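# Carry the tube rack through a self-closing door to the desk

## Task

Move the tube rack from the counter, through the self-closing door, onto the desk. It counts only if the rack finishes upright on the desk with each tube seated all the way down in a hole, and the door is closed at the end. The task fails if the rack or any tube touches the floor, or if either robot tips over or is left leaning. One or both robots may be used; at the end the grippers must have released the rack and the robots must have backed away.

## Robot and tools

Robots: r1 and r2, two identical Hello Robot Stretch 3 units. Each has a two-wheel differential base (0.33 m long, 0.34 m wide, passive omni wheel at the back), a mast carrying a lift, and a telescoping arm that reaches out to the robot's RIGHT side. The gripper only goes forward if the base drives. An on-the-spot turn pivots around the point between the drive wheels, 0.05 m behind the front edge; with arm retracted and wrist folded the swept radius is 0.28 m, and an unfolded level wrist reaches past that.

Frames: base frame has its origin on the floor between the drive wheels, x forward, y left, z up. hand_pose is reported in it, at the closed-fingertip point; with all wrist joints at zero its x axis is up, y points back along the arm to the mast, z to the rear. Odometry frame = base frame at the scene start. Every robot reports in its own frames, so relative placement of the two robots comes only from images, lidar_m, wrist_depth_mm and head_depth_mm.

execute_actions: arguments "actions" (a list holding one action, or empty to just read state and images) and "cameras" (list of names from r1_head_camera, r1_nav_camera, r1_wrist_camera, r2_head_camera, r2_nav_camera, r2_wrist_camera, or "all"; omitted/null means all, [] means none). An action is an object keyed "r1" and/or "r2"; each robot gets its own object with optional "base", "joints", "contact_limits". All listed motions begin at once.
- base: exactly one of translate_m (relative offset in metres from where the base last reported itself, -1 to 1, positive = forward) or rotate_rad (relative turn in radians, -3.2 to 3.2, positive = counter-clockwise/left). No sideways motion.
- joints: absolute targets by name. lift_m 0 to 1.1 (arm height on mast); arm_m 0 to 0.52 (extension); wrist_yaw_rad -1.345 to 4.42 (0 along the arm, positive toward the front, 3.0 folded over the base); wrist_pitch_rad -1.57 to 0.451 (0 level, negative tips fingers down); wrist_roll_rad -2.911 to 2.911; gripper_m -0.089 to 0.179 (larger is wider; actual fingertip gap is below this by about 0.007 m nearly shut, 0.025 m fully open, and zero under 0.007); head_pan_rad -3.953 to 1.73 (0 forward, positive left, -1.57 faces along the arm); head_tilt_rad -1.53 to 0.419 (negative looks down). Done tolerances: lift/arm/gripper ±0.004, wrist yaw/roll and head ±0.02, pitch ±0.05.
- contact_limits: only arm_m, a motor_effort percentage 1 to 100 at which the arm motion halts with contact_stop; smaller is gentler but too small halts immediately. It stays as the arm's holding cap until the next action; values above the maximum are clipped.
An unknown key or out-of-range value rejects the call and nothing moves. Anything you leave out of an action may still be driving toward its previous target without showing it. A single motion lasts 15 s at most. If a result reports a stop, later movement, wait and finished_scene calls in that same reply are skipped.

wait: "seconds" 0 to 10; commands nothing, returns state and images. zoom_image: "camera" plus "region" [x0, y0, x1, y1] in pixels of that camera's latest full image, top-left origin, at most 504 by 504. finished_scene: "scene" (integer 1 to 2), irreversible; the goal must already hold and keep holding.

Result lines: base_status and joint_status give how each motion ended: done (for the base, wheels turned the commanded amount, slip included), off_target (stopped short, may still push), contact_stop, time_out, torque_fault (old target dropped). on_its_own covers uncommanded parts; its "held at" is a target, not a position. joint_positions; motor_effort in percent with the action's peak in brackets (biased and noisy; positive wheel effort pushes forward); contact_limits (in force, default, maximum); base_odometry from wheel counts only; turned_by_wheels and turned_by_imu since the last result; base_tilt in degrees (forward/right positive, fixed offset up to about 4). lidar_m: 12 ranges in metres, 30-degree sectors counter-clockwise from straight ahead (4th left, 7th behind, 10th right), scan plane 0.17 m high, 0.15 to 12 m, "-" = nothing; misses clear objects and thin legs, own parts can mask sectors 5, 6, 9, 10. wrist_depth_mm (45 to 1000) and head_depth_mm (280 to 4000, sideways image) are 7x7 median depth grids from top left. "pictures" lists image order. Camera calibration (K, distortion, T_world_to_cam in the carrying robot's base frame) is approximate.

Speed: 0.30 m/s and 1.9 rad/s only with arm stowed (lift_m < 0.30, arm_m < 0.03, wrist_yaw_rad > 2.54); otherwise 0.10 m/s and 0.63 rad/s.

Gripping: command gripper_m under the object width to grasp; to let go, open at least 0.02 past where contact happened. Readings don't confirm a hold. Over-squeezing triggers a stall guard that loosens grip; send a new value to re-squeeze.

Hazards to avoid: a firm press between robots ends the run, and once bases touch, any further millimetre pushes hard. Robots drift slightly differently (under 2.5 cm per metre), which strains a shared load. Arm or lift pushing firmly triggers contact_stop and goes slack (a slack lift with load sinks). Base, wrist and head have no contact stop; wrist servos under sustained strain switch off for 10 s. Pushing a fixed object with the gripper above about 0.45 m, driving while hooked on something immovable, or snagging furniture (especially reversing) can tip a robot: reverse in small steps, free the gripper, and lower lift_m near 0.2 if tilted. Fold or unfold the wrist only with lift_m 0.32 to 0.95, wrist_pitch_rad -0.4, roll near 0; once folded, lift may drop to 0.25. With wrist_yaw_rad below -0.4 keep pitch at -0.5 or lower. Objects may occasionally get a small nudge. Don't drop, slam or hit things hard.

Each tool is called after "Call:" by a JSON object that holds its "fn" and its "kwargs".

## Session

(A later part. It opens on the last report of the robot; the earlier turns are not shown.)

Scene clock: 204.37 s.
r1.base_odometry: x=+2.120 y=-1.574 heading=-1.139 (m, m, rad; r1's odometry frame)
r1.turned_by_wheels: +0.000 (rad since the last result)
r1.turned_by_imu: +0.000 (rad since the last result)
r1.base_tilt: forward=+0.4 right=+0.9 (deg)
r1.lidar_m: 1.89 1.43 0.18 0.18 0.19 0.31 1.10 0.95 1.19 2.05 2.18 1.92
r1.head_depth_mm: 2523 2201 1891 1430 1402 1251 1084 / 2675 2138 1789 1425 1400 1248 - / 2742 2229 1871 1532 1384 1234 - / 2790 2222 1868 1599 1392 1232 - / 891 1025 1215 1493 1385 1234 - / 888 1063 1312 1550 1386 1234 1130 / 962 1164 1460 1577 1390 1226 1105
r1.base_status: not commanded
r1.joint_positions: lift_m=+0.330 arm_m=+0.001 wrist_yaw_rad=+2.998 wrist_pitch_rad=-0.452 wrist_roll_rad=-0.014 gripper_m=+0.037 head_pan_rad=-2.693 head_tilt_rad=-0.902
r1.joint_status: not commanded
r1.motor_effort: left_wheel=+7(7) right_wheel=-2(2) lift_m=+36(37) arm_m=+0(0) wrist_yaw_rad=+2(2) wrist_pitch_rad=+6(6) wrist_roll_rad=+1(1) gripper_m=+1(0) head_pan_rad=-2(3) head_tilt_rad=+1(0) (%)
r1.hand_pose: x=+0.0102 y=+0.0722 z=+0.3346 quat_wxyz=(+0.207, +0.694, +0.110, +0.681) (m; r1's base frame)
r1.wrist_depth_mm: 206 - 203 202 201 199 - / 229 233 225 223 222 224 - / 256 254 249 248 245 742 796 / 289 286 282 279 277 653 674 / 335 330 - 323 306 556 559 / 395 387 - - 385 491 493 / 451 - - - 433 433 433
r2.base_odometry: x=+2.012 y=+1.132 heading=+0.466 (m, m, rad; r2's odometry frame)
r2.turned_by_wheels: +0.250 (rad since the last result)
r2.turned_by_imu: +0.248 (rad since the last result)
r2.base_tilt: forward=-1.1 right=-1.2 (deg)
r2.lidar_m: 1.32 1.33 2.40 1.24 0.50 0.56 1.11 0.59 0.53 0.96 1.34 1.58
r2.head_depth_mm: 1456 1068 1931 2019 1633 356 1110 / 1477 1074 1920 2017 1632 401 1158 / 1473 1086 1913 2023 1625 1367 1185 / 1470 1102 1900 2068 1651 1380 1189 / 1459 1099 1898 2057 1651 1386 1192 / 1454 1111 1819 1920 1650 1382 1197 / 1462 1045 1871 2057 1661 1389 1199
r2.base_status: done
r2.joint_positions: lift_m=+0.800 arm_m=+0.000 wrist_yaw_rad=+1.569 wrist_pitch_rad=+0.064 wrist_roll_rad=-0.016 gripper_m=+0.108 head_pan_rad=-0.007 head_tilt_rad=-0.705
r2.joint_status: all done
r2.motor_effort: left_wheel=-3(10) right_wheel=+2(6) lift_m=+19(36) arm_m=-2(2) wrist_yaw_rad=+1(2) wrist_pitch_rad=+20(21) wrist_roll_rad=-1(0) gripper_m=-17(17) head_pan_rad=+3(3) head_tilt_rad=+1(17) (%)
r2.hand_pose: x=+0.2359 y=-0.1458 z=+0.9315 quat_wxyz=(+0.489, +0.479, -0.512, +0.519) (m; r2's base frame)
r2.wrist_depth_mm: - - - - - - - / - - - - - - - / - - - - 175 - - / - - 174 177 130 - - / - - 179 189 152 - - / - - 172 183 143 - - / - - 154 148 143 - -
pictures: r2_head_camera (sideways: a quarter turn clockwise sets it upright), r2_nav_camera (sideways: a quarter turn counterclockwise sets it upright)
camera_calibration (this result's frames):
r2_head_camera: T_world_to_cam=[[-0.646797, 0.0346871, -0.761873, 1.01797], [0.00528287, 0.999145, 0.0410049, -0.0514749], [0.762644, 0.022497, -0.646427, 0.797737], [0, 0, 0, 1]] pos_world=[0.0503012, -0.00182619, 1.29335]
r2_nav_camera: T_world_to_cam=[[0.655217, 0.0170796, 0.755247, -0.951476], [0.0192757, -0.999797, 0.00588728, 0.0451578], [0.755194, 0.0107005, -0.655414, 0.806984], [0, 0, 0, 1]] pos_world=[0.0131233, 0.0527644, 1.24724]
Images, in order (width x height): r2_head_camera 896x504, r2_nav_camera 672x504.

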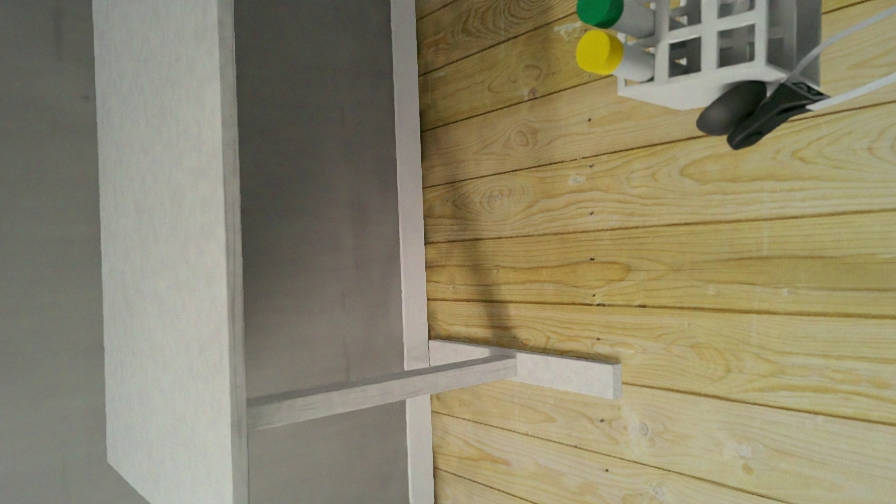

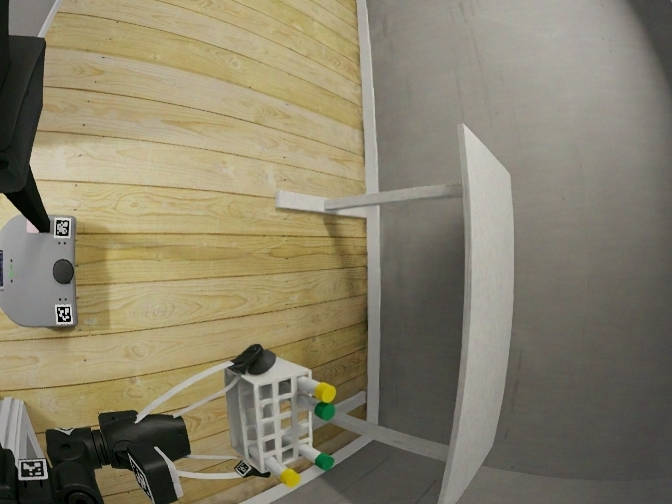

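Call:
{"fn": "execute_actions", "kwargs": {"actions": [{"r2":{"base":{"translate_m":0.2},"joints":{"lift_m":0.9}},"r1":{"base":{"rotate_rad":0.62}}}], "cameras": []}}

Call:
{"fn": "execute_actions", "kwargs": {"actions": [{"r2":{"base":{"translate_m":0.42}},"r1":{"base":{"translate_m":-0.38},"joints":{"head_pan_rad":-3.0,"head_tilt_rad":-1.0}}}], "cameras": ["r2_wrist_camera","r2_head_camera"]}}

Scene clock: 214.60 s.
r1.base_odometry: x=+2.120 y=-1.574 heading=-0.519 (m, m, rad; r1's odometry frame)
r1.turned_by_wheels: +0.620 (rad since the last result)
r1.turned_by_imu: +0.630 (rad since the last result)
r1.base_tilt: forward=+0.4 right=+0.8 (deg)
r1.lidar_m: 0.17 0.15 0.15 0.18 0.33 1.29 0.95 1.38 2.05 2.25 1.89 1.89
r1.head_depth_mm: 1033 1117 1208 1360 1407 1246 1141 / 1201 1312 1451 1536 1398 1245 - / 1423 1595 1727 1612 1398 1241 - / 1767 2021 1866 1593 1392 1241 - / 2349 2232 1873 1589 1387 1230 - / 2461 2237 1839 1583 1379 1234 1131 / 2284 2072 1857 1587 1380 1230 1112
r1.base_status: done
r1.joint_positions: lift_m=+0.330 arm_m=+0.001 wrist_yaw_rad=+2.998 wrist_pitch_rad=-0.452 wrist_roll_rad=-0.014 gripper_m=+0.037 head_pan_rad=-2.693 head_tilt_rad=-0.902
r1.joint_status: not commanded
r1.motor_effort: left_wheel=-4(13) right_wheel=+4(8) lift_m=+36(37) arm_m=+0(0) wrist_yaw_rad=+2(2) wrist_pitch_rad=+6(6) wrist_roll_rad=+1(1) gripper_m=+0(0) head_pan_rad=-3(2) head_tilt_rad=+2(1) (%)
r1.hand_pose: x=+0.0102 y=+0.0722 z=+0.3346 quat_wxyz=(+0.207, +0.694, +0.110, +0.681) (m; r1's base frame)
r1.wrist_depth_mm: - - 281 227 186 159 138 / - 574 313 252 202 171 146 / 918 705 355 281 224 183 156 / 734 700 400 315 244 200 168 / 615 596 - 351 252 218 182 / 527 522 - - 324 236 196 / 465 - - - 348 254 216
r2.base_odometry: x=+2.190 y=+1.222 heading=+0.466 (m, m, rad; r2's odometry frame)
r2.turned_by_wheels: +0.000 (rad since the last result)
r2.turned_by_imu: +0.001 (rad since the last result)
r2.base_tilt: forward=-1.1 right=-1.3 (deg)
r2.lidar_m: 1.54 1.13 2.12 2.11 0.70 0.63 1.19 0.66 0.65 1.29 1.33 1.41
r2.head_depth_mm: 1319 996 1683 1884 303 328 1181 / 1329 1004 1697 1887 1664 1340 1181 / 1323 1012 1688 1898 1649 1364 1181 / 1315 1020 1669 1901 1661 1371 1185 / 1323 1031 1667 1883 1658 1377 1186 / 1307 1036 1209 1808 1566 1384 1194 / 1306 1044 1213 1877 1680 1381 1198
r2.base_status: done
r2.joint_positions: lift_m=+0.899 arm_m=+0.000 wrist_yaw_rad=+1.569 wrist_pitch_rad=+0.064 wrist_roll_rad=-0.016 gripper_m=+0.108 head_pan_rad=-0.007 head_tilt_rad=-0.705
r2.joint_status: all done
r2.motor_effort: left_wheel=-4(6) right_wheel=+2(7) lift_m=+39(41) arm_m=-2(2) wrist_yaw_rad=+2(2) wrist_pitch_rad=+20(20) wrist_roll_rad=-1(0) gripper_m=-17(17) head_pan_rad=+3(3) head_tilt_rad=+1(1) (%)
r2.hand_pose: x=+0.2359 y=-0.1458 z=+1.0306 quat_wxyz=(+0.489, +0.479, -0.512, +0.519) (m; r2's base frame)
r2.wrist_depth_mm: - - - - - - - / - - - - - - - / - - - - 175 - - / - 976 174 177 131 - - / - - 177 188 152 710 - / - - 174 182 142 - - / - - 155 148 144 - -
pictures: none
No camera images: the call's "cameras" was empty. Leave "cameras" out to get every camera's image.

Scene clock: 220.03 s.
r1.base_odometry: x=+1.790 y=-1.385 heading=-0.519 (m, m, rad; r1's odometry frame)
r1.turned_by_wheels: +0.000 (rad since the last result)
r1.turned_by_imu: +0.000 (rad since the last result)
r1.base_tilt: forward=+0.3 right=+0.9 (deg)
r1.lidar_m: - - 0.15 0.19 1.45 1.40 0.57 0.85 1.80 2.01 0.15 -
r1.head_depth_mm: 536 1861 1727 1503 1344 1215 1138 / 521 618 780 1457 1346 1257 - / 585 666 789 999 1292 - - / 658 776 943 1202 1315 1238 - / 752 913 1152 1445 1334 1223 - / 877 1097 1476 1492 1326 1201 - / 1058 1394 1643 1487 1337 1200 1097
r1.base_status: done
r1.joint_positions: lift_m=+0.330 arm_m=+0.001 wrist_yaw_rad=+2.998 wrist_pitch_rad=-0.452 wrist_roll_rad=-0.014 gripper_m=+0.037 head_pan_rad=-2.998 head_tilt_rad=-0.986
r1.joint_status: all done
r1.motor_effort: left_wheel=+3(10) right_wheel=+7(6) lift_m=+36(36) arm_m=+0(0) wrist_yaw_rad=+1(2) wrist_pitch_rad=+6(6) wrist_roll_rad=+1(1) gripper_m=+1(0) head_pan_rad=-1(18) head_tilt_rad=-9(17) (%)
r1.hand_pose: x=+0.0102 y=+0.0722 z=+0.3346 quat_wxyz=(+0.207, +0.694, +0.110, +0.681) (m; r1's base frame)
r1.wrist_depth_mm: - - - 311 166 113 86 / - - - 347 176 118 89 / 927 903 869 400 188 123 92 / 727 724 707 441 198 129 95 / 612 599 - 447 179 135 98 / 528 517 - - 254 136 102 / 465 - - - 239 139 106
r2.base_odometry: x=+2.566 y=+1.410 heading=+0.466 (m, m, rad; r2's odometry frame)
r2.turned_by_wheels: +0.000 (rad since the last result)
r2.turned_by_imu: +0.003 (rad since the last result)
r2.base_tilt: forward=-1.0 right=-1.2 (deg)
r2.lidar_m: 1.12 0.73 1.55 2.47 1.31 0.98 1.18 0.99 1.24 1.28 1.12 1.17
r2.head_depth_mm: 949 997 690 545 303 328 1184 / 948 1005 694 528 453 1345 1180 / 947 1010 699 531 468 1366 1179 / 946 1003 703 533 456 1376 1189 / 944 1001 705 536 458 1383 1192 / 935 997 709 539 461 1285 1194 / 939 992 717 543 462 1363 1196
r2.base_status: done
r2.joint_positions: lift_m=+0.899 arm_m=+0.000 wrist_yaw_rad=+1.569 wrist_pitch_rad=+0.064 wrist_roll_rad=-0.016 gripper_m=+0.108 head_pan_rad=-0.007 head_tilt_rad=-0.705
r2.joint_status: not commanded
r2.motor_effort: left_wheel=-4(5) right_wheel=+2(6) lift_m=+39(39) arm_m=-1(2) wrist_yaw_rad=+2(1) wrist_pitch_rad=+20(20) wrist_roll_rad=+0(0) gripper_m=-17(17) head_pan_rad=+4(3) head_tilt_rad=+1(1) (%)
r2.hand_pose: x=+0.2359 y=-0.1458 z=+1.0306 quat_wxyz=(+0.489, +0.479, -0.512, +0.519) (m; r2's base frame)
r2.wrist_depth_mm: 982 996 - - - - - / - - - - - - - / - - - - 175 - - / - 985 175 176 131 - - / 433 448 179 189 153 475 481 / 303 - 172 183 143 - 304 / - 688 154 148 144 - -
pictures: r2_head_camera (sideways: a quarter turn clockwise sets it upright), r2_wrist_camera
camera_calibration (this result's frames):
r2_head_camera: T_world_to_cam=[[-0.646585, 0.0346858, -0.762053, 1.0182], [0.00527159, 0.999145, 0.0410045, -0.0514742], [0.762824, 0.0224956, -0.646215, 0.79746], [0, 0, 0, 1]] pos_world=[0.0503036, -0.00182622, 1.29336]
r2_wrist_camera: T_world_to_cam=[[0.0239554, -0.998997, 0.0378171, -0.190738], [-0.100053, -0.0400339, -0.994176, 1.0774], [0.994694, 0.0200322, -0.100912, 0.0326736], [0, 0, 0, 1]] pos_world=[0.0798658, -0.148069, 1.08163]
Images, in order (width x height): r2_head_camera 896x504, r2_wrist_camera 644x364.

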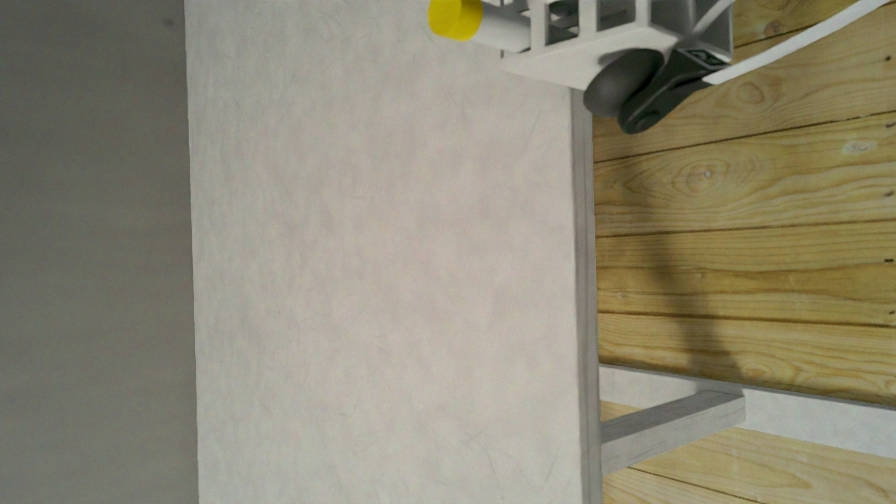

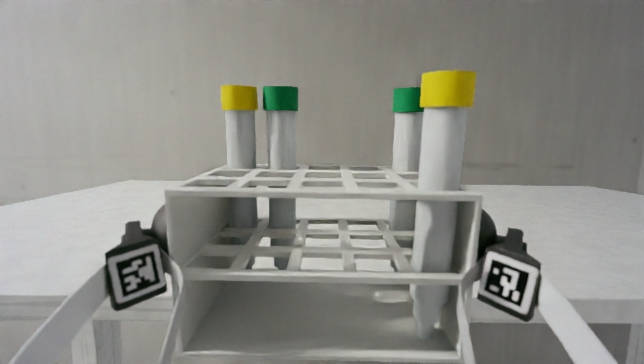

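Call:
{"fn": "execute_actions", "kwargs": {"actions": [{"r2":{"base":{"translate_m":0.235},"joints":{"head_tilt_rad":-1.1,"head_pan_rad":-0.4}},"r1":{"base":{"rotate_rad":-0.6}}}], "cameras": ["r2_head_camera"]}}

Call:
{"fn": "execute_actions", "kwargs": {"actions": [{"r2":{"joints":{"lift_m":0.875}},"r1":{"base":{"translate_m":-0.4}}}], "cameras": ["r2_wrist_camera","r1_nav_camera"]}}

Scene clock: 230.47 s.
r1.base_odometry: x=+1.790 y=-1.385 heading=-1.119 (m, m, rad; r1's odometry frame)
r1.turned_by_wheels: -0.600 (rad since the last result)
r1.turned_by_imu: -0.603 (rad since the last result)
r1.base_tilt: forward=+0.4 right=+0.9 (deg)
r1.lidar_m: 0.20 0.17 0.16 0.18 0.28 2.30 1.63 0.57 0.76 1.80 1.94 2.19
r1.head_depth_mm: 2235 1749 1698 1506 1343 1219 1138 / 2249 1788 1713 1503 1338 1252 - / 2362 1977 1714 1507 1342 - - / 2350 1982 1701 1509 1336 1231 - / 2324 1954 1698 1498 1330 1218 - / 2300 1944 876 986 1276 1207 - / 564 618 725 966 1288 1208 1094
r1.base_status: done
r1.joint_positions: lift_m=+0.330 arm_m=+0.001 wrist_yaw_rad=+2.998 wrist_pitch_rad=-0.452 wrist_roll_rad=-0.014 gripper_m=+0.037 head_pan_rad=-2.994 head_tilt_rad=-0.988
r1.joint_status: not commanded
r1.motor_effort: left_wheel=+8(48) right_wheel=-2(6) lift_m=+37(36) arm_m=+0(0) wrist_yaw_rad=+2(3) wrist_pitch_rad=+6(6) wrist_roll_rad=+1(1) gripper_m=+1(0) head_pan_rad=-2(2) head_tilt_rad=-6(9) (%)
r1.hand_pose: x=+0.0102 y=+0.0722 z=+0.3346 quat_wxyz=(+0.207, +0.694, +0.110, +0.681) (m; r1's base frame)
r1.wrist_depth_mm: 411 - 256 220 191 168 150 / 500 418 285 243 207 181 160 / 635 487 318 271 229 196 171 / 712 589 366 306 252 215 186 / 606 606 - 343 264 237 202 / 523 523 - - 339 258 221 / 459 - - - 371 287 247
r2.base_odometry: x=+2.776 y=+1.516 heading=+0.465 (m, m, rad; r2's odometry frame)
r2.turned_by_wheels: +0.000 (rad since the last result)
r2.turned_by_imu: +0.001 (rad since the last result)
r2.base_tilt: forward=-1.1 right=-1.3 (deg)
r2.lidar_m: 0.89 0.53 1.23 2.48 1.65 1.20 1.38 1.20 1.33 1.28 0.99 0.93
r2.head_depth_mm: 522 307 355 373 - 1198 1095 / 537 308 351 369 340 1197 1102 / 553 300 341 367 332 1189 - / 554 293 314 362 332 1168 1135 / 545 472 419 369 333 322 1116 / 546 472 415 370 334 312 1109 / 550 474 416 372 335 305 1089
r2.base_status: done
r2.joint_positions: lift_m=+0.899 arm_m=+0.000 wrist_yaw_rad=+1.569 wrist_pitch_rad=+0.064 wrist_roll_rad=-0.016 gripper_m=+0.108 head_pan_rad=-0.393 head_tilt_rad=-1.086
r2.joint_status: all done
r2.motor_effort: left_wheel=-3(4) right_wheel=+3(6) lift_m=+39(38) arm_m=-2(2) wrist_yaw_rad=+1(1) wrist_pitch_rad=+20(20) wrist_roll_rad=-1(0) gripper_m=-17(17) head_pan_rad=-4(24) head_tilt_rad=-5(22) (%)
r2.hand_pose: x=+0.2359 y=-0.1458 z=+1.0306 quat_wxyz=(+0.489, +0.479, -0.512, +0.519) (m; r2's base frame)
r2.wrist_depth_mm: 765 785 771 780 801 812 788 / 796 764 779 794 806 807 825 / 802 795 813 800 175 813 830 / 817 824 173 177 130 827 846 / 430 439 178 189 153 470 483 / 303 - 172 184 143 - 301 / 212 211 154 148 143 218 220
pictures: r2_head_camera (sideways: a quarter turn clockwise sets it upright)
camera_calibration (this result's frames):
r2_head_camera: T_world_to_cam=[[-0.805157, 0.366505, -0.466257, 0.633767], [0.39537, 0.917709, 0.0386272, -0.0507389], [0.442046, -0.153243, -0.883805, 1.10835], [0, 0, 0, 1]] pos_world=[0.0404015, -0.0158683, 1.27702]
Images, in order (width x height): r2_head_camera 896x504.

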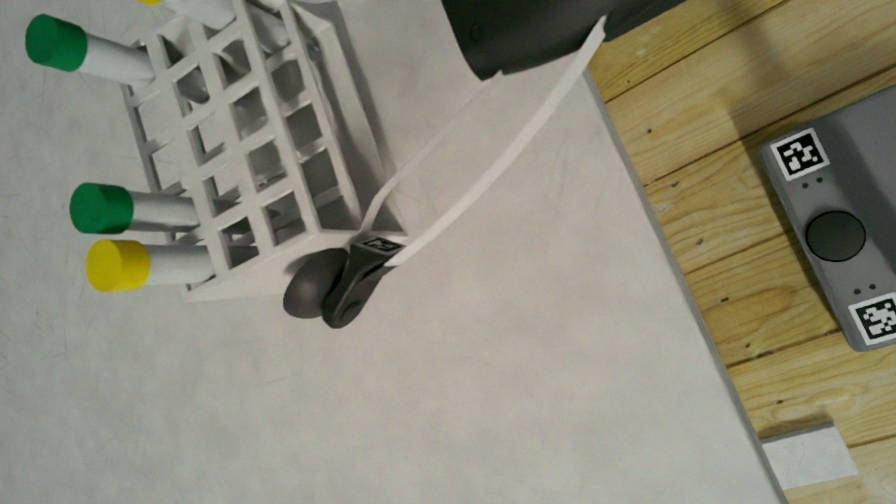

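Scene clock: 236.23 s.
r1.base_odometry: x=+1.615 y=-1.025 heading=-1.119 (m, m, rad; r1's odometry frame)
r1.turned_by_wheels: +0.000 (rad since the last result)
r1.turned_by_imu: +0.001 (rad since the last result)
r1.base_tilt: forward=+0.4 right=+0.9 (deg)
r1.lidar_m: - - 0.15 0.19 1.55 1.30 1.23 2.39 0.30 0.49 0.15 -
r1.head_depth_mm: 1938 2003 1513 1485 1351 1222 1141 / 1983 1919 1522 1495 1341 1250 - / 2126 1935 1709 1501 1333 - - / 2169 1959 1698 1497 1337 1237 - / 2213 1970 1704 1491 1326 1218 - / 2218 1962 1697 1496 1333 1199 - / 2247 1940 1675 1476 1328 792 1073
r1.base_status: done
r1.joint_positions: lift_m=+0.330 arm_m=+0.001 wrist_yaw_rad=+2.998 wrist_pitch_rad=-0.452 wrist_roll_rad=-0.014 gripper_m=+0.037 head_pan_rad=-2.994 head_tilt_rad=-0.988
r1.joint_status: not commanded
r1.motor_effort: left_wheel=+7(30) right_wheel=-2(7) lift_m=+36(36) arm_m=+0(0) wrist_yaw_rad=+1(2) wrist_pitch_rad=+6(6) wrist_roll_rad=+1(1) gripper_m=+1(1) head_pan_rad=-2(2) head_tilt_rad=-7(6) (%)
r1.hand_pose: x=+0.0102 y=+0.0722 z=+0.3346 quat_wxyz=(+0.207, +0.694, +0.110, +0.681) (m; r1's base frame)
r1.wrist_depth_mm: - - 576 296 166 115 88 / - - 637 335 177 120 91 / 916 893 714 381 190 126 94 / 729 709 706 422 199 132 97 / 625 605 - 438 182 138 101 / 520 521 - - 258 140 105 / 462 - - - 245 143 109
r2.base_odometry: x=+2.776 y=+1.516 heading=+0.465 (m, m, rad; r2's odometry frame)
r2.turned_by_wheels: +0.000 (rad since the last result)
r2.turned_by_imu: -0.001 (rad since the last result)
r2.base_tilt: forward=-1.0 right=-1.2 (deg)
r2.lidar_m: 0.89 0.53 1.23 2.48 1.65 1.20 1.20 1.20 1.33 1.27 0.99 0.92
r2.head_depth_mm: 535 334 343 370 - 1175 1099 / 538 336 356 367 340 1187 1108 / 540 363 330 364 332 1193 - / 543 315 315 359 332 1176 1132 / 545 471 422 370 334 321 1122 / 547 472 415 370 334 312 1104 / 550 475 417 371 335 305 1088
r2.base_status: not commanded
r2.joint_positions: lift_m=+0.875 arm_m=+0.000 wrist_yaw_rad=+1.569 wrist_pitch_rad=+0.064 wrist_roll_rad=-0.016 gripper_m=+0.108 head_pan_rad=-0.393 head_tilt_rad=-1.086
r2.joint_status: all done
r2.motor_effort: left_wheel=-3(3) right_wheel=+2(3) lift_m=+18(35) arm_m=-2(2) wrist_yaw_rad=+2(2) wrist_pitch_rad=+20(20) wrist_roll_rad=-1(0) gripper_m=-17(17) head_pan_rad=-3(3) head_tilt_rad=-5(5) (%)
r2.hand_pose: x=+0.2359 y=-0.1458 z=+1.0066 quat_wxyz=(+0.489, +0.479, -0.512, +0.519) (m; r2's base frame)
r2.wrist_depth_mm: 757 780 762 802 776 797 802 / 772 804 786 789 795 804 828 / 780 814 779 811 175 827 826 / 793 814 174 176 130 842 849 / 362 362 179 188 153 391 396 / 243 - 172 184 143 - 247 / 173 174 154 147 144 179 181
pictures: r1_nav_camera (sideways: a quarter turn counterclockwise sets it upright), r2_wrist_camera
camera_calibration (this result's frames):
r1_nav_camera: T_world_to_cam=[[-0.83161, -0.0953094, 0.547121, -0.659381], [-0.146772, 0.987855, -0.0510037, 0.115165], [-0.535615, -0.122717, -0.835498, 1.04613], [0, 0, 0, 1]] pos_world=[0.0288804, -0.0482329, 1.24068]
r2_wrist_camera: T_world_to_cam=[[0.023949, -0.998997, 0.0378218, -0.189834], [-0.0998781, -0.0400343, -0.994194, 1.05353], [0.994711, 0.0200324, -0.100737, 0.0300716], [0, 0, 0, 1]] pos_world=[0.0798582, -0.148069, 1.05762]
Images, in order (width x height): r1_nav_camera 672x504, r2_wrist_camera 644x364.

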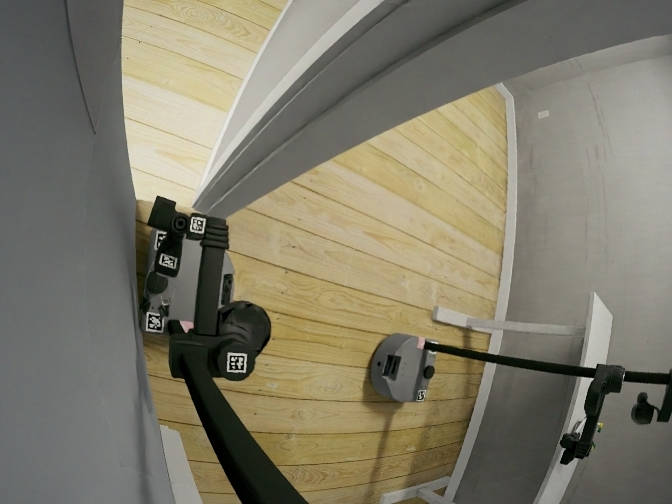

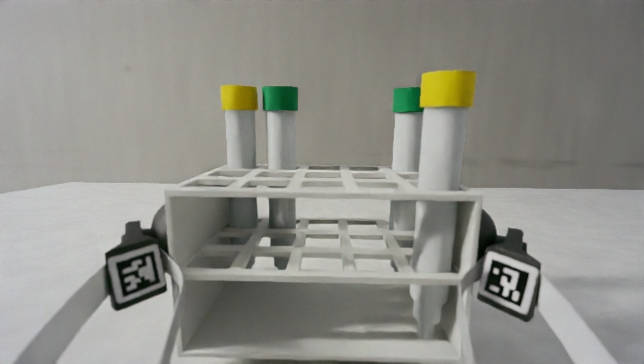

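Call:
{"fn": "execute_actions", "kwargs": {"actions": [{"r2":{"joints":{"lift_m":0.864}},"r1":{"base":{"translate_m":-0.38}}}], "cameras": ["r2_wrist_camera","r1_nav_camera"]}}

Scene clock: 245.13 s.
r1.base_odometry: x=+1.449 y=-0.683 heading=-1.119 (m, m, rad; r1's odometry frame)
r1.turned_by_wheels: +0.000 (rad since the last result)
r1.turned_by_imu: +0.001 (rad since the last result)
r1.base_tilt: forward=+0.4 right=+0.9 (deg)
r1.lidar_m: 0.27 0.30 0.45 1.48 1.62 0.92 0.85 1.98 2.31 0.53 0.31 0.28
r1.head_depth_mm: 1605 1798 1696 1315 1307 1215 1144 / 1626 1907 1678 1316 1323 1250 - / 1759 1930 1687 1503 1343 - - / 1815 1964 1688 1482 1335 1237 - / 1856 1964 1698 1490 1327 1225 - / 1929 1961 1696 1488 1340 1202 - / 1988 1949 1682 1489 1324 1203 1091
r1.base_status: done
r1.joint_positions: lift_m=+0.330 arm_m=+0.001 wrist_yaw_rad=+2.998 wrist_pitch_rad=-0.452 wrist_roll_rad=-0.014 gripper_m=+0.037 head_pan_rad=-2.994 head_tilt_rad=-0.988
r1.joint_status: not commanded
r1.motor_effort: left_wheel=+2(4) right_wheel=-2(7) lift_m=+37(36) arm_m=+0(0) wrist_yaw_rad=+3(2) wrist_pitch_rad=+6(6) wrist_roll_rad=+1(1) gripper_m=+0(1) head_pan_rad=-1(2) head_tilt_rad=-6(6) (%)
r1.hand_pose: x=+0.0102 y=+0.0722 z=+0.3346 quat_wxyz=(+0.207, +0.694, +0.110, +0.681) (m; r1's base frame)
r1.wrist_depth_mm: - - - - 756 504 336 / - - - - 718 506 338 / 912 897 860 859 770 516 340 / 737 721 706 699 685 514 342 / 617 597 - 587 591 526 343 / 533 520 - - 488 481 348 / 466 - - - 446 427 352
r2.base_odometry: x=+2.776 y=+1.516 heading=+0.465 (m, m, rad; r2's odometry frame)
r2.turned_by_wheels: +0.000 (rad since the last result)
r2.turned_by_imu: -0.001 (rad since the last result)
r2.base_tilt: forward=-1.1 right=-1.2 (deg)
r2.lidar_m: 0.89 0.53 1.22 2.47 1.65 1.20 0.83 1.20 1.33 1.27 0.99 0.93
r2.head_depth_mm: 535 348 346 371 - 1181 1095 / 538 363 358 366 340 1189 1106 / 540 342 338 364 331 1190 - / 542 313 324 358 332 1170 1134 / 546 471 418 369 333 321 1122 / 548 474 415 370 334 312 1099 / 549 474 416 372 335 305 1090
r2.base_status: not commanded
r2.joint_positions: lift_m=+0.864 arm_m=+0.000 wrist_yaw_rad=+1.569 wrist_pitch_rad=+0.064 wrist_roll_rad=-0.016 gripper_m=+0.108 head_pan_rad=-0.393 head_tilt_rad=-1.086
r2.joint_status: all done
r2.motor_effort: left_wheel=-3(3) right_wheel=+3(3) lift_m=+18(19) arm_m=-2(2) wrist_yaw_rad=+1(1) wrist_pitch_rad=+20(20) wrist_roll_rad=+0(0) gripper_m=-16(17) head_pan_rad=-3(2) head_tilt_rad=-5(5) (%)
r2.hand_pose: x=+0.2359 y=-0.1458 z=+0.9956 quat_wxyz=(+0.489, +0.479, -0.512, +0.519) (m; r2's base frame)
r2.wrist_depth_mm: 744 767 773 780 801 800 794 / 780 773 786 795 805 779 805 / 796 793 797 812 176 826 839 / 699 732 174 176 131 845 848 / 324 328 178 190 153 347 358 / 219 - 173 184 143 - 224 / - 156 147 148 144 160 164
pictures: r1_nav_camera (sideways: a quarter turn counterclockwise sets it upright), r2_wrist_camera
camera_calibration (this result's frames):
r1_nav_camera: T_world_to_cam=[[-0.83161, -0.0953096, 0.547121, -0.659381], [-0.146772, 0.987855, -0.0510037, 0.115165], [-0.535615, -0.122717, -0.835498, 1.04613], [0, 0, 0, 1]] pos_world=[0.0288804, -0.0482329, 1.24068]
r2_wrist_camera: T_world_to_cam=[[0.0239489, -0.998997, 0.037822, -0.189418], [-0.0998746, -0.0400344, -0.994194, 1.04258], [0.994712, 0.0200324, -0.100733, 0.0289592], [0, 0, 0, 1]] pos_world=[0.079858, -0.148069, 1.04661]
Images, in order (width x height): r1_nav_camera 672x504, r2_wrist_camera 644x364.

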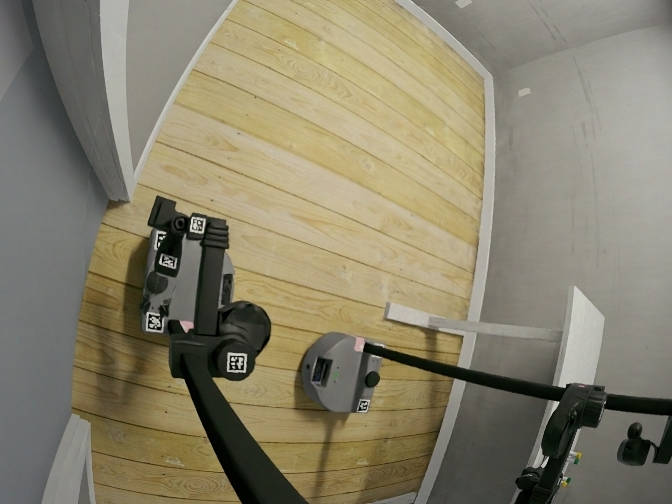

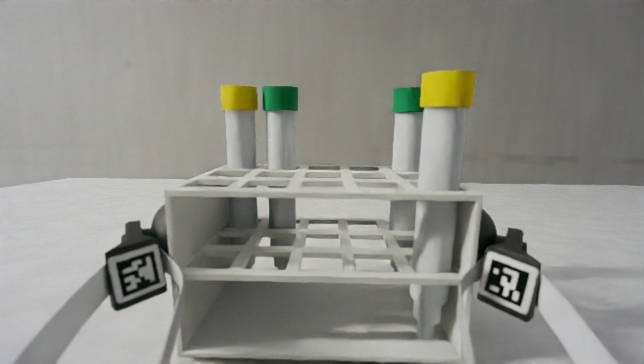

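Call:
{"fn": "execute_actions", "kwargs": {"actions": [{"r2":{"joints":{"lift_m":0.857}},"r1":{"base":{"rotate_rad":-1.75}}}], "cameras": ["r2_wrist_camera"]}}

Scene clock: 261.07 s.
r1.base_odometry: x=+1.449 y=-0.683 heading=-2.869 (m, m, rad; r1's odometry frame)
r1.turned_by_wheels: -1.750 (rad since the last result)
r1.turned_by_imu: -1.774 (rad since the last result)
r1.base_tilt: forward=+0.4 right=+0.8 (deg)
r1.lidar_m: 1.02 0.31 0.29 0.27 0.28 0.37 0.67 1.52 1.76 0.85 1.86 2.42
r1.head_depth_mm: 858 789 823 934 897 851 854 / 1326 1362 1221 1154 1286 1210 - / 1399 1664 1703 1510 1337 - - / 1418 1665 1700 1500 1344 1243 - / 1424 1688 1695 1490 1337 1219 - / 1435 1701 1698 1497 1330 1199 - / 1452 1734 1692 1479 1324 1198 1100
r1.base_status: done
r1.joint_positions: lift_m=+0.330 arm_m=+0.001 wrist_yaw_rad=+2.998 wrist_pitch_rad=-0.452 wrist_roll_rad=-0.014 gripper_m=+0.037 head_pan_rad=-2.994 head_tilt_rad=-0.988
r1.joint_status: not commanded
r1.motor_effort: left_wheel=+2(6) right_wheel=-3(6) lift_m=+36(36) arm_m=+0(0) wrist_yaw_rad=+3(2) wrist_pitch_rad=+6(6) wrist_roll_rad=+1(1) gripper_m=+0(0) head_pan_rad=-2(3) head_tilt_rad=-5(6) (%)
r1.hand_pose: x=+0.0102 y=+0.0721 z=+0.3346 quat_wxyz=(+0.207, +0.694, +0.110, +0.681) (m; r1's base frame)
r1.wrist_depth_mm: 259 - 283 296 312 313 263 / 281 292 311 323 344 336 289 / 305 322 345 365 385 353 337 / 340 360 386 409 437 378 400 / 380 396 - 464 479 428 459 / 428 451 - - 489 483 487 / 465 - - - 441 437 434
r2.base_odometry: x=+2.776 y=+1.516 heading=+0.465 (m, m, rad; r2's odometry frame)
r2.turned_by_wheels: +0.000 (rad since the last result)
r2.turned_by_imu: -0.001 (rad since the last result)
r2.base_tilt: forward=-1.1 right=-1.3 (deg)
r2.lidar_m: 0.89 0.53 1.22 2.47 1.65 1.21 0.92 1.20 1.34 1.27 0.99 0.93
r2.head_depth_mm: 535 358 345 370 - 1178 1097 / 538 380 362 366 340 1194 1110 / 541 450 342 362 332 1192 - / 544 333 328 357 332 1167 1132 / 544 471 417 370 333 322 1113 / 546 472 415 371 334 312 1106 / 549 475 417 371 335 305 1091
r2.base_status: not commanded
r2.joint_positions: lift_m=+0.858 arm_m=+0.000 wrist_yaw_rad=+1.569 wrist_pitch_rad=+0.079 wrist_roll_rad=-0.016 gripper_m=+0.108 head_pan_rad=-0.393 head_tilt_rad=-1.086
r2.joint_status: all done
r2.motor_effort: left_wheel=-3(3) right_wheel=+3(3) lift_m=+17(18) arm_m=-2(2) wrist_yaw_rad=+1(1) wrist_pitch_rad=+12(20) wrist_roll_rad=+0(1) gripper_m=-17(17) head_pan_rad=-3(2) head_tilt_rad=-4(5) (%)
r2.hand_pose: x=+0.2360 y=-0.1458 z=+0.9924 quat_wxyz=(+0.485, +0.475, -0.516, +0.523) (m; r2's base frame)
r2.wrist_depth_mm: 781 785 784 789 818 801 805 / 769 790 778 805 799 811 808 / 815 812 796 822 176 818 814 / 799 764 175 179 131 827 853 / 323 328 179 189 153 347 354 / 221 - 172 184 143 - 220 / - 151 147 148 143 155 158
pictures: r2_wrist_camera
camera_calibration (this result's frames):
r2_wrist_camera: T_world_to_cam=[[0.0233971, -0.998996, 0.0381958, -0.18954], [-0.0853711, -0.0400633, -0.995543, 1.03735], [0.996074, 0.020032, -0.0862228, 0.0138348], [0, 0, 0, 1]] pos_world=[0.0792141, -0.148067, 1.04116]
Images, in order (width x height): r2_wrist_camera 644x364.

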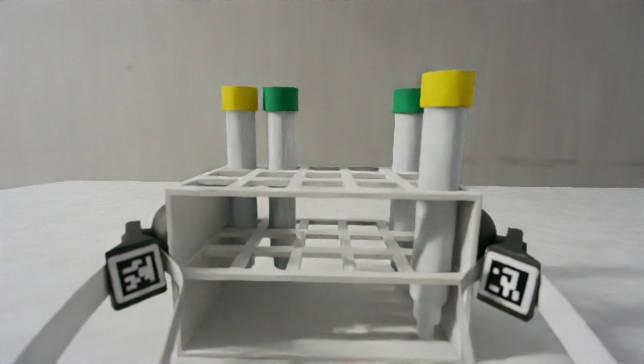

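Touched down (pitch load dropped).

Call:
{"fn": "execute_actions", "kwargs": {"actions": [{"r2":{"joints":{"gripper_m":0.179}}}], "cameras": ["r2_wrist_camera"]}}

Call:
{"fn": "execute_actions", "kwargs": {"actions": [{"r2":{"base":{"translate_m":-0.23}}}], "cameras": ["r2_wrist_camera","r1_nav_camera"]}}

Scene clock: 274.63 s.
r1.base_odometry: x=+1.449 y=-0.683 heading=-2.869 (m, m, rad; r1's odometry frame)
r1.turned_by_wheels: +0.000 (rad since the last result)
r1.turned_by_imu: +0.001 (rad since the last result)
r1.base_tilt: forward=+0.4 right=+0.8 (deg)
r1.lidar_m: 1.02 0.31 0.29 0.27 0.28 0.37 0.67 1.52 1.75 0.85 1.87 2.42
r1.head_depth_mm: 857 792 824 934 900 856 853 / 1330 1363 1227 1154 1280 1212 - / 1408 1657 1711 1498 1347 - - / 1411 1676 1703 1490 1339 1242 - / 1426 1694 1702 1491 1340 1221 - / 1427 1714 1693 1498 1318 1198 - / 1447 1733 1677 1479 1336 1196 1096
r1.base_status: not commanded
r1.joint_positions: lift_m=+0.330 arm_m=+0.001 wrist_yaw_rad=+2.998 wrist_pitch_rad=-0.452 wrist_roll_rad=-0.014 gripper_m=+0.037 head_pan_rad=-2.994 head_tilt_rad=-0.988
r1.joint_status: not commanded
r1.motor_effort: left_wheel=+2(3) right_wheel=-3(3) lift_m=+36(36) arm_m=+0(1) wrist_yaw_rad=+1(2) wrist_pitch_rad=+6(6) wrist_roll_rad=+1(1) gripper_m=+0(0) head_pan_rad=-1(2) head_tilt_rad=-6(6) (%)
r1.hand_pose: x=+0.0102 y=+0.0721 z=+0.3346 quat_wxyz=(+0.207, +0.694, +0.110, +0.681) (m; r1's base frame)
r1.wrist_depth_mm: 261 - 285 298 311 315 261 / 282 292 311 323 343 335 290 / 308 320 344 364 388 356 338 / 338 357 388 407 435 379 401 / 382 404 - 470 483 428 463 / 427 450 - - 484 479 486 / 458 - - - 447 434 429
r2.base_odometry: x=+2.776 y=+1.516 heading=+0.465 (m, m, rad; r2's odometry frame)
r2.turned_by_wheels: +0.000 (rad since the last result)
r2.turned_by_imu: -0.001 (rad since the last result)
r2.base_tilt: forward=-1.2 right=-1.2 (deg)
r2.lidar_m: 0.89 0.53 1.23 2.47 1.65 1.21 0.92 1.20 1.33 1.28 0.99 0.92
r2.head_depth_mm: 535 348 352 370 - 1177 1098 / 537 355 360 366 341 1192 1109 / 539 450 349 362 332 1198 - / 542 315 332 362 332 1172 1133 / 545 471 415 364 333 322 1120 / 546 472 416 371 334 312 1105 / 549 474 417 371 335 305 1092
r2.base_status: not commanded
r2.joint_positions: lift_m=+0.857 arm_m=+0.000 wrist_yaw_rad=+1.569 wrist_pitch_rad=+0.076 wrist_roll_rad=-0.016 gripper_m=+0.179 head_pan_rad=-0.393 head_tilt_rad=-1.086
r2.joint_status: all done
r2.motor_effort: left_wheel=-3(3) right_wheel=+3(3) lift_m=+18(17) arm_m=-2(2) wrist_yaw_rad=+1(2) wrist_pitch_rad=+13(14) wrist_roll_rad=+0(0) gripper_m=+1(85) head_pan_rad=-3(3) head_tilt_rad=-5(5) (%)
r2.hand_pose: x=+0.2360 y=-0.1458 z=+0.9917 quat_wxyz=(+0.486, +0.476, -0.515, +0.522) (m; r2's base frame)
r2.wrist_depth_mm: 771 775 789 785 779 805 795 / 781 781 790 792 821 798 822 / 805 797 808 806 180 832 830 / 791 756 186 190 133 819 834 / 339 323 179 296 145 343 351 / - 185 175 187 141 199 225 / 149 146 147 148 143 155 148
pictures: r2_wrist_camera
camera_calibration (this result's frames):
r2_wrist_camera: T_world_to_cam=[[0.0234916, -0.998996, 0.0381359, -0.189477], [-0.0878441, -0.0400615, -0.995328, 1.03704], [0.995857, 0.0200318, -0.088697, 0.0162914], [0, 0, 0, 1]] pos_world=[0.0793253, -0.148067, 1.04087]
Images, in order (width x height): r2_wrist_camera 644x364.

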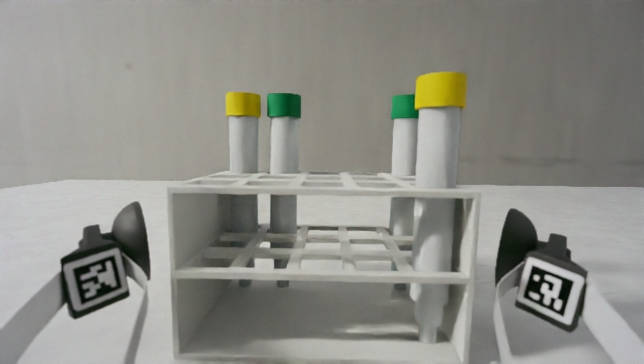

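Scene clock: 278.37 s.
r1.base_odometry: x=+1.449 y=-0.683 heading=-2.869 (m, m, rad; r1's odometry frame)
r1.turned_by_wheels: +0.000 (rad since the last result)
r1.turned_by_imu: +0.001 (rad since the last result)
r1.base_tilt: forward=+0.4 right=+0.9 (deg)
r1.lidar_m: 1.02 0.31 0.29 0.27 0.28 0.37 0.67 1.52 1.75 0.62 1.86 2.42
r1.head_depth_mm: 857 792 825 935 898 853 854 / 1337 1361 1223 1163 1284 1209 - / 1399 1656 1718 1504 1328 - - / 1418 1668 1704 1493 1334 1236 - / 1424 1684 1702 1502 1329 1225 - / 1437 1694 1697 1488 1325 1205 - / 1450 1734 1683 1483 1327 1204 1094
r1.base_status: not commanded
r1.joint_positions: lift_m=+0.330 arm_m=+0.001 wrist_yaw_rad=+2.998 wrist_pitch_rad=-0.452 wrist_roll_rad=-0.014 gripper_m=+0.037 head_pan_rad=-2.994 head_tilt_rad=-0.988
r1.joint_status: not commanded
r1.motor_effort: left_wheel=+2(2) right_wheel=-3(3) lift_m=+36(37) arm_m=-1(0) wrist_yaw_rad=+2(1) wrist_pitch_rad=+6(6) wrist_roll_rad=+1(1) gripper_m=+0(1) head_pan_rad=-2(1) head_tilt_rad=-6(6) (%)
r1.hand_pose: x=+0.0102 y=+0.0721 z=+0.3346 quat_wxyz=(+0.207, +0.694, +0.110, +0.681) (m; r1's base frame)
r1.wrist_depth_mm: 260 - 284 295 311 314 263 / 282 294 310 328 342 333 290 / 307 322 343 362 387 356 336 / 339 356 386 406 435 378 400 / 379 402 - 469 488 435 460 / 426 456 - - 492 482 483 / 462 - - - 438 436 435
r2.base_odometry: x=+2.570 y=+1.413 heading=+0.465 (m, m, rad; r2's odometry frame)
r2.turned_by_wheels: +0.000 (rad since the last result)
r2.turned_by_imu: -0.003 (rad since the last result)
r2.base_tilt: forward=-1.1 right=-1.2 (deg)
r2.lidar_m: 1.12 0.73 1.54 2.47 1.32 0.69 0.69 1.00 1.25 1.28 1.11 1.17
r2.head_depth_mm: 534 482 1592 1469 - 1177 1099 / 536 474 1615 1453 1291 1190 1108 / 530 468 1606 1448 1309 1201 - / 456 469 1564 1459 1317 1197 1134 / 458 471 439 1439 1313 1202 1119 / 447 464 431 1462 1328 1204 1101 / 549 474 424 1472 1328 1190 1108
r2.base_status: done
r2.joint_positions: lift_m=+0.857 arm_m=+0.000 wrist_yaw_rad=+1.569 wrist_pitch_rad=+0.076 wrist_roll_rad=-0.016 gripper_m=+0.179 head_pan_rad=-0.393 head_tilt_rad=-1.087
r2.joint_status: not commanded
r2.motor_effort: left_wheel=-3(10) right_wheel=+3(5) lift_m=+18(17) arm_m=-2(2) wrist_yaw_rad=+1(2) wrist_pitch_rad=+13(13) wrist_roll_rad=+0(0) gripper_m=+1(1) head_pan_rad=-3(2) head_tilt_rad=-4(5) (%)
r2.hand_pose: x=+0.2360 y=-0.1458 z=+0.9917 quat_wxyz=(+0.486, +0.476, -0.515, +0.522) (m; r2's base frame)
r2.wrist_depth_mm: 973 994 - - - - - / - - - - - - - / - - - - - - - / - 761 771 420 847 893 923 / 338 364 327 333 337 367 351 / - - - - - - 269 / - - - - - - -
pictures: r1_nav_camera (sideways: a quarter turn counterclockwise sets it upright), r2_wrist_camera
camera_calibration (this result's frames):
r1_nav_camera: T_world_to_cam=[[-0.83161, -0.0953098, 0.547121, -0.659381], [-0.146772, 0.987854, -0.0510037, 0.115165], [-0.535615, -0.122717, -0.835498, 1.04613], [0, 0, 0, 1]] pos_world=[0.0288804, -0.0482329, 1.24068]
r2_wrist_camera: T_world_to_cam=[[0.0234917, -0.998996, 0.0381359, -0.189477], [-0.0878441, -0.0400615, -0.995328, 1.03704], [0.995857, 0.0200319, -0.0886971, 0.0162914], [0, 0, 0, 1]] pos_world=[0.0793253, -0.148067, 1.04087]
Images, in order (width x height): r1_nav_camera 672x504, r2_wrist_camera 644x364.

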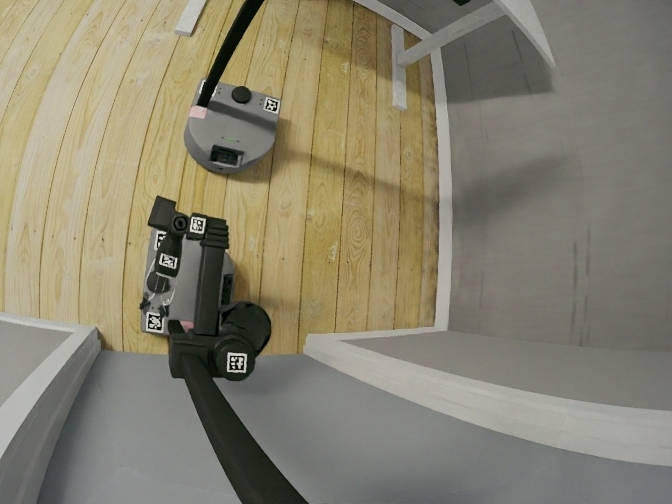

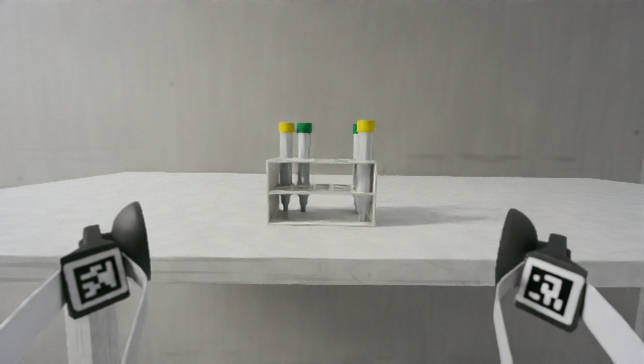

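Call:
{"fn": "finished_scene", "kwargs": {"scene": 2}}

The scene is finished: the task was done.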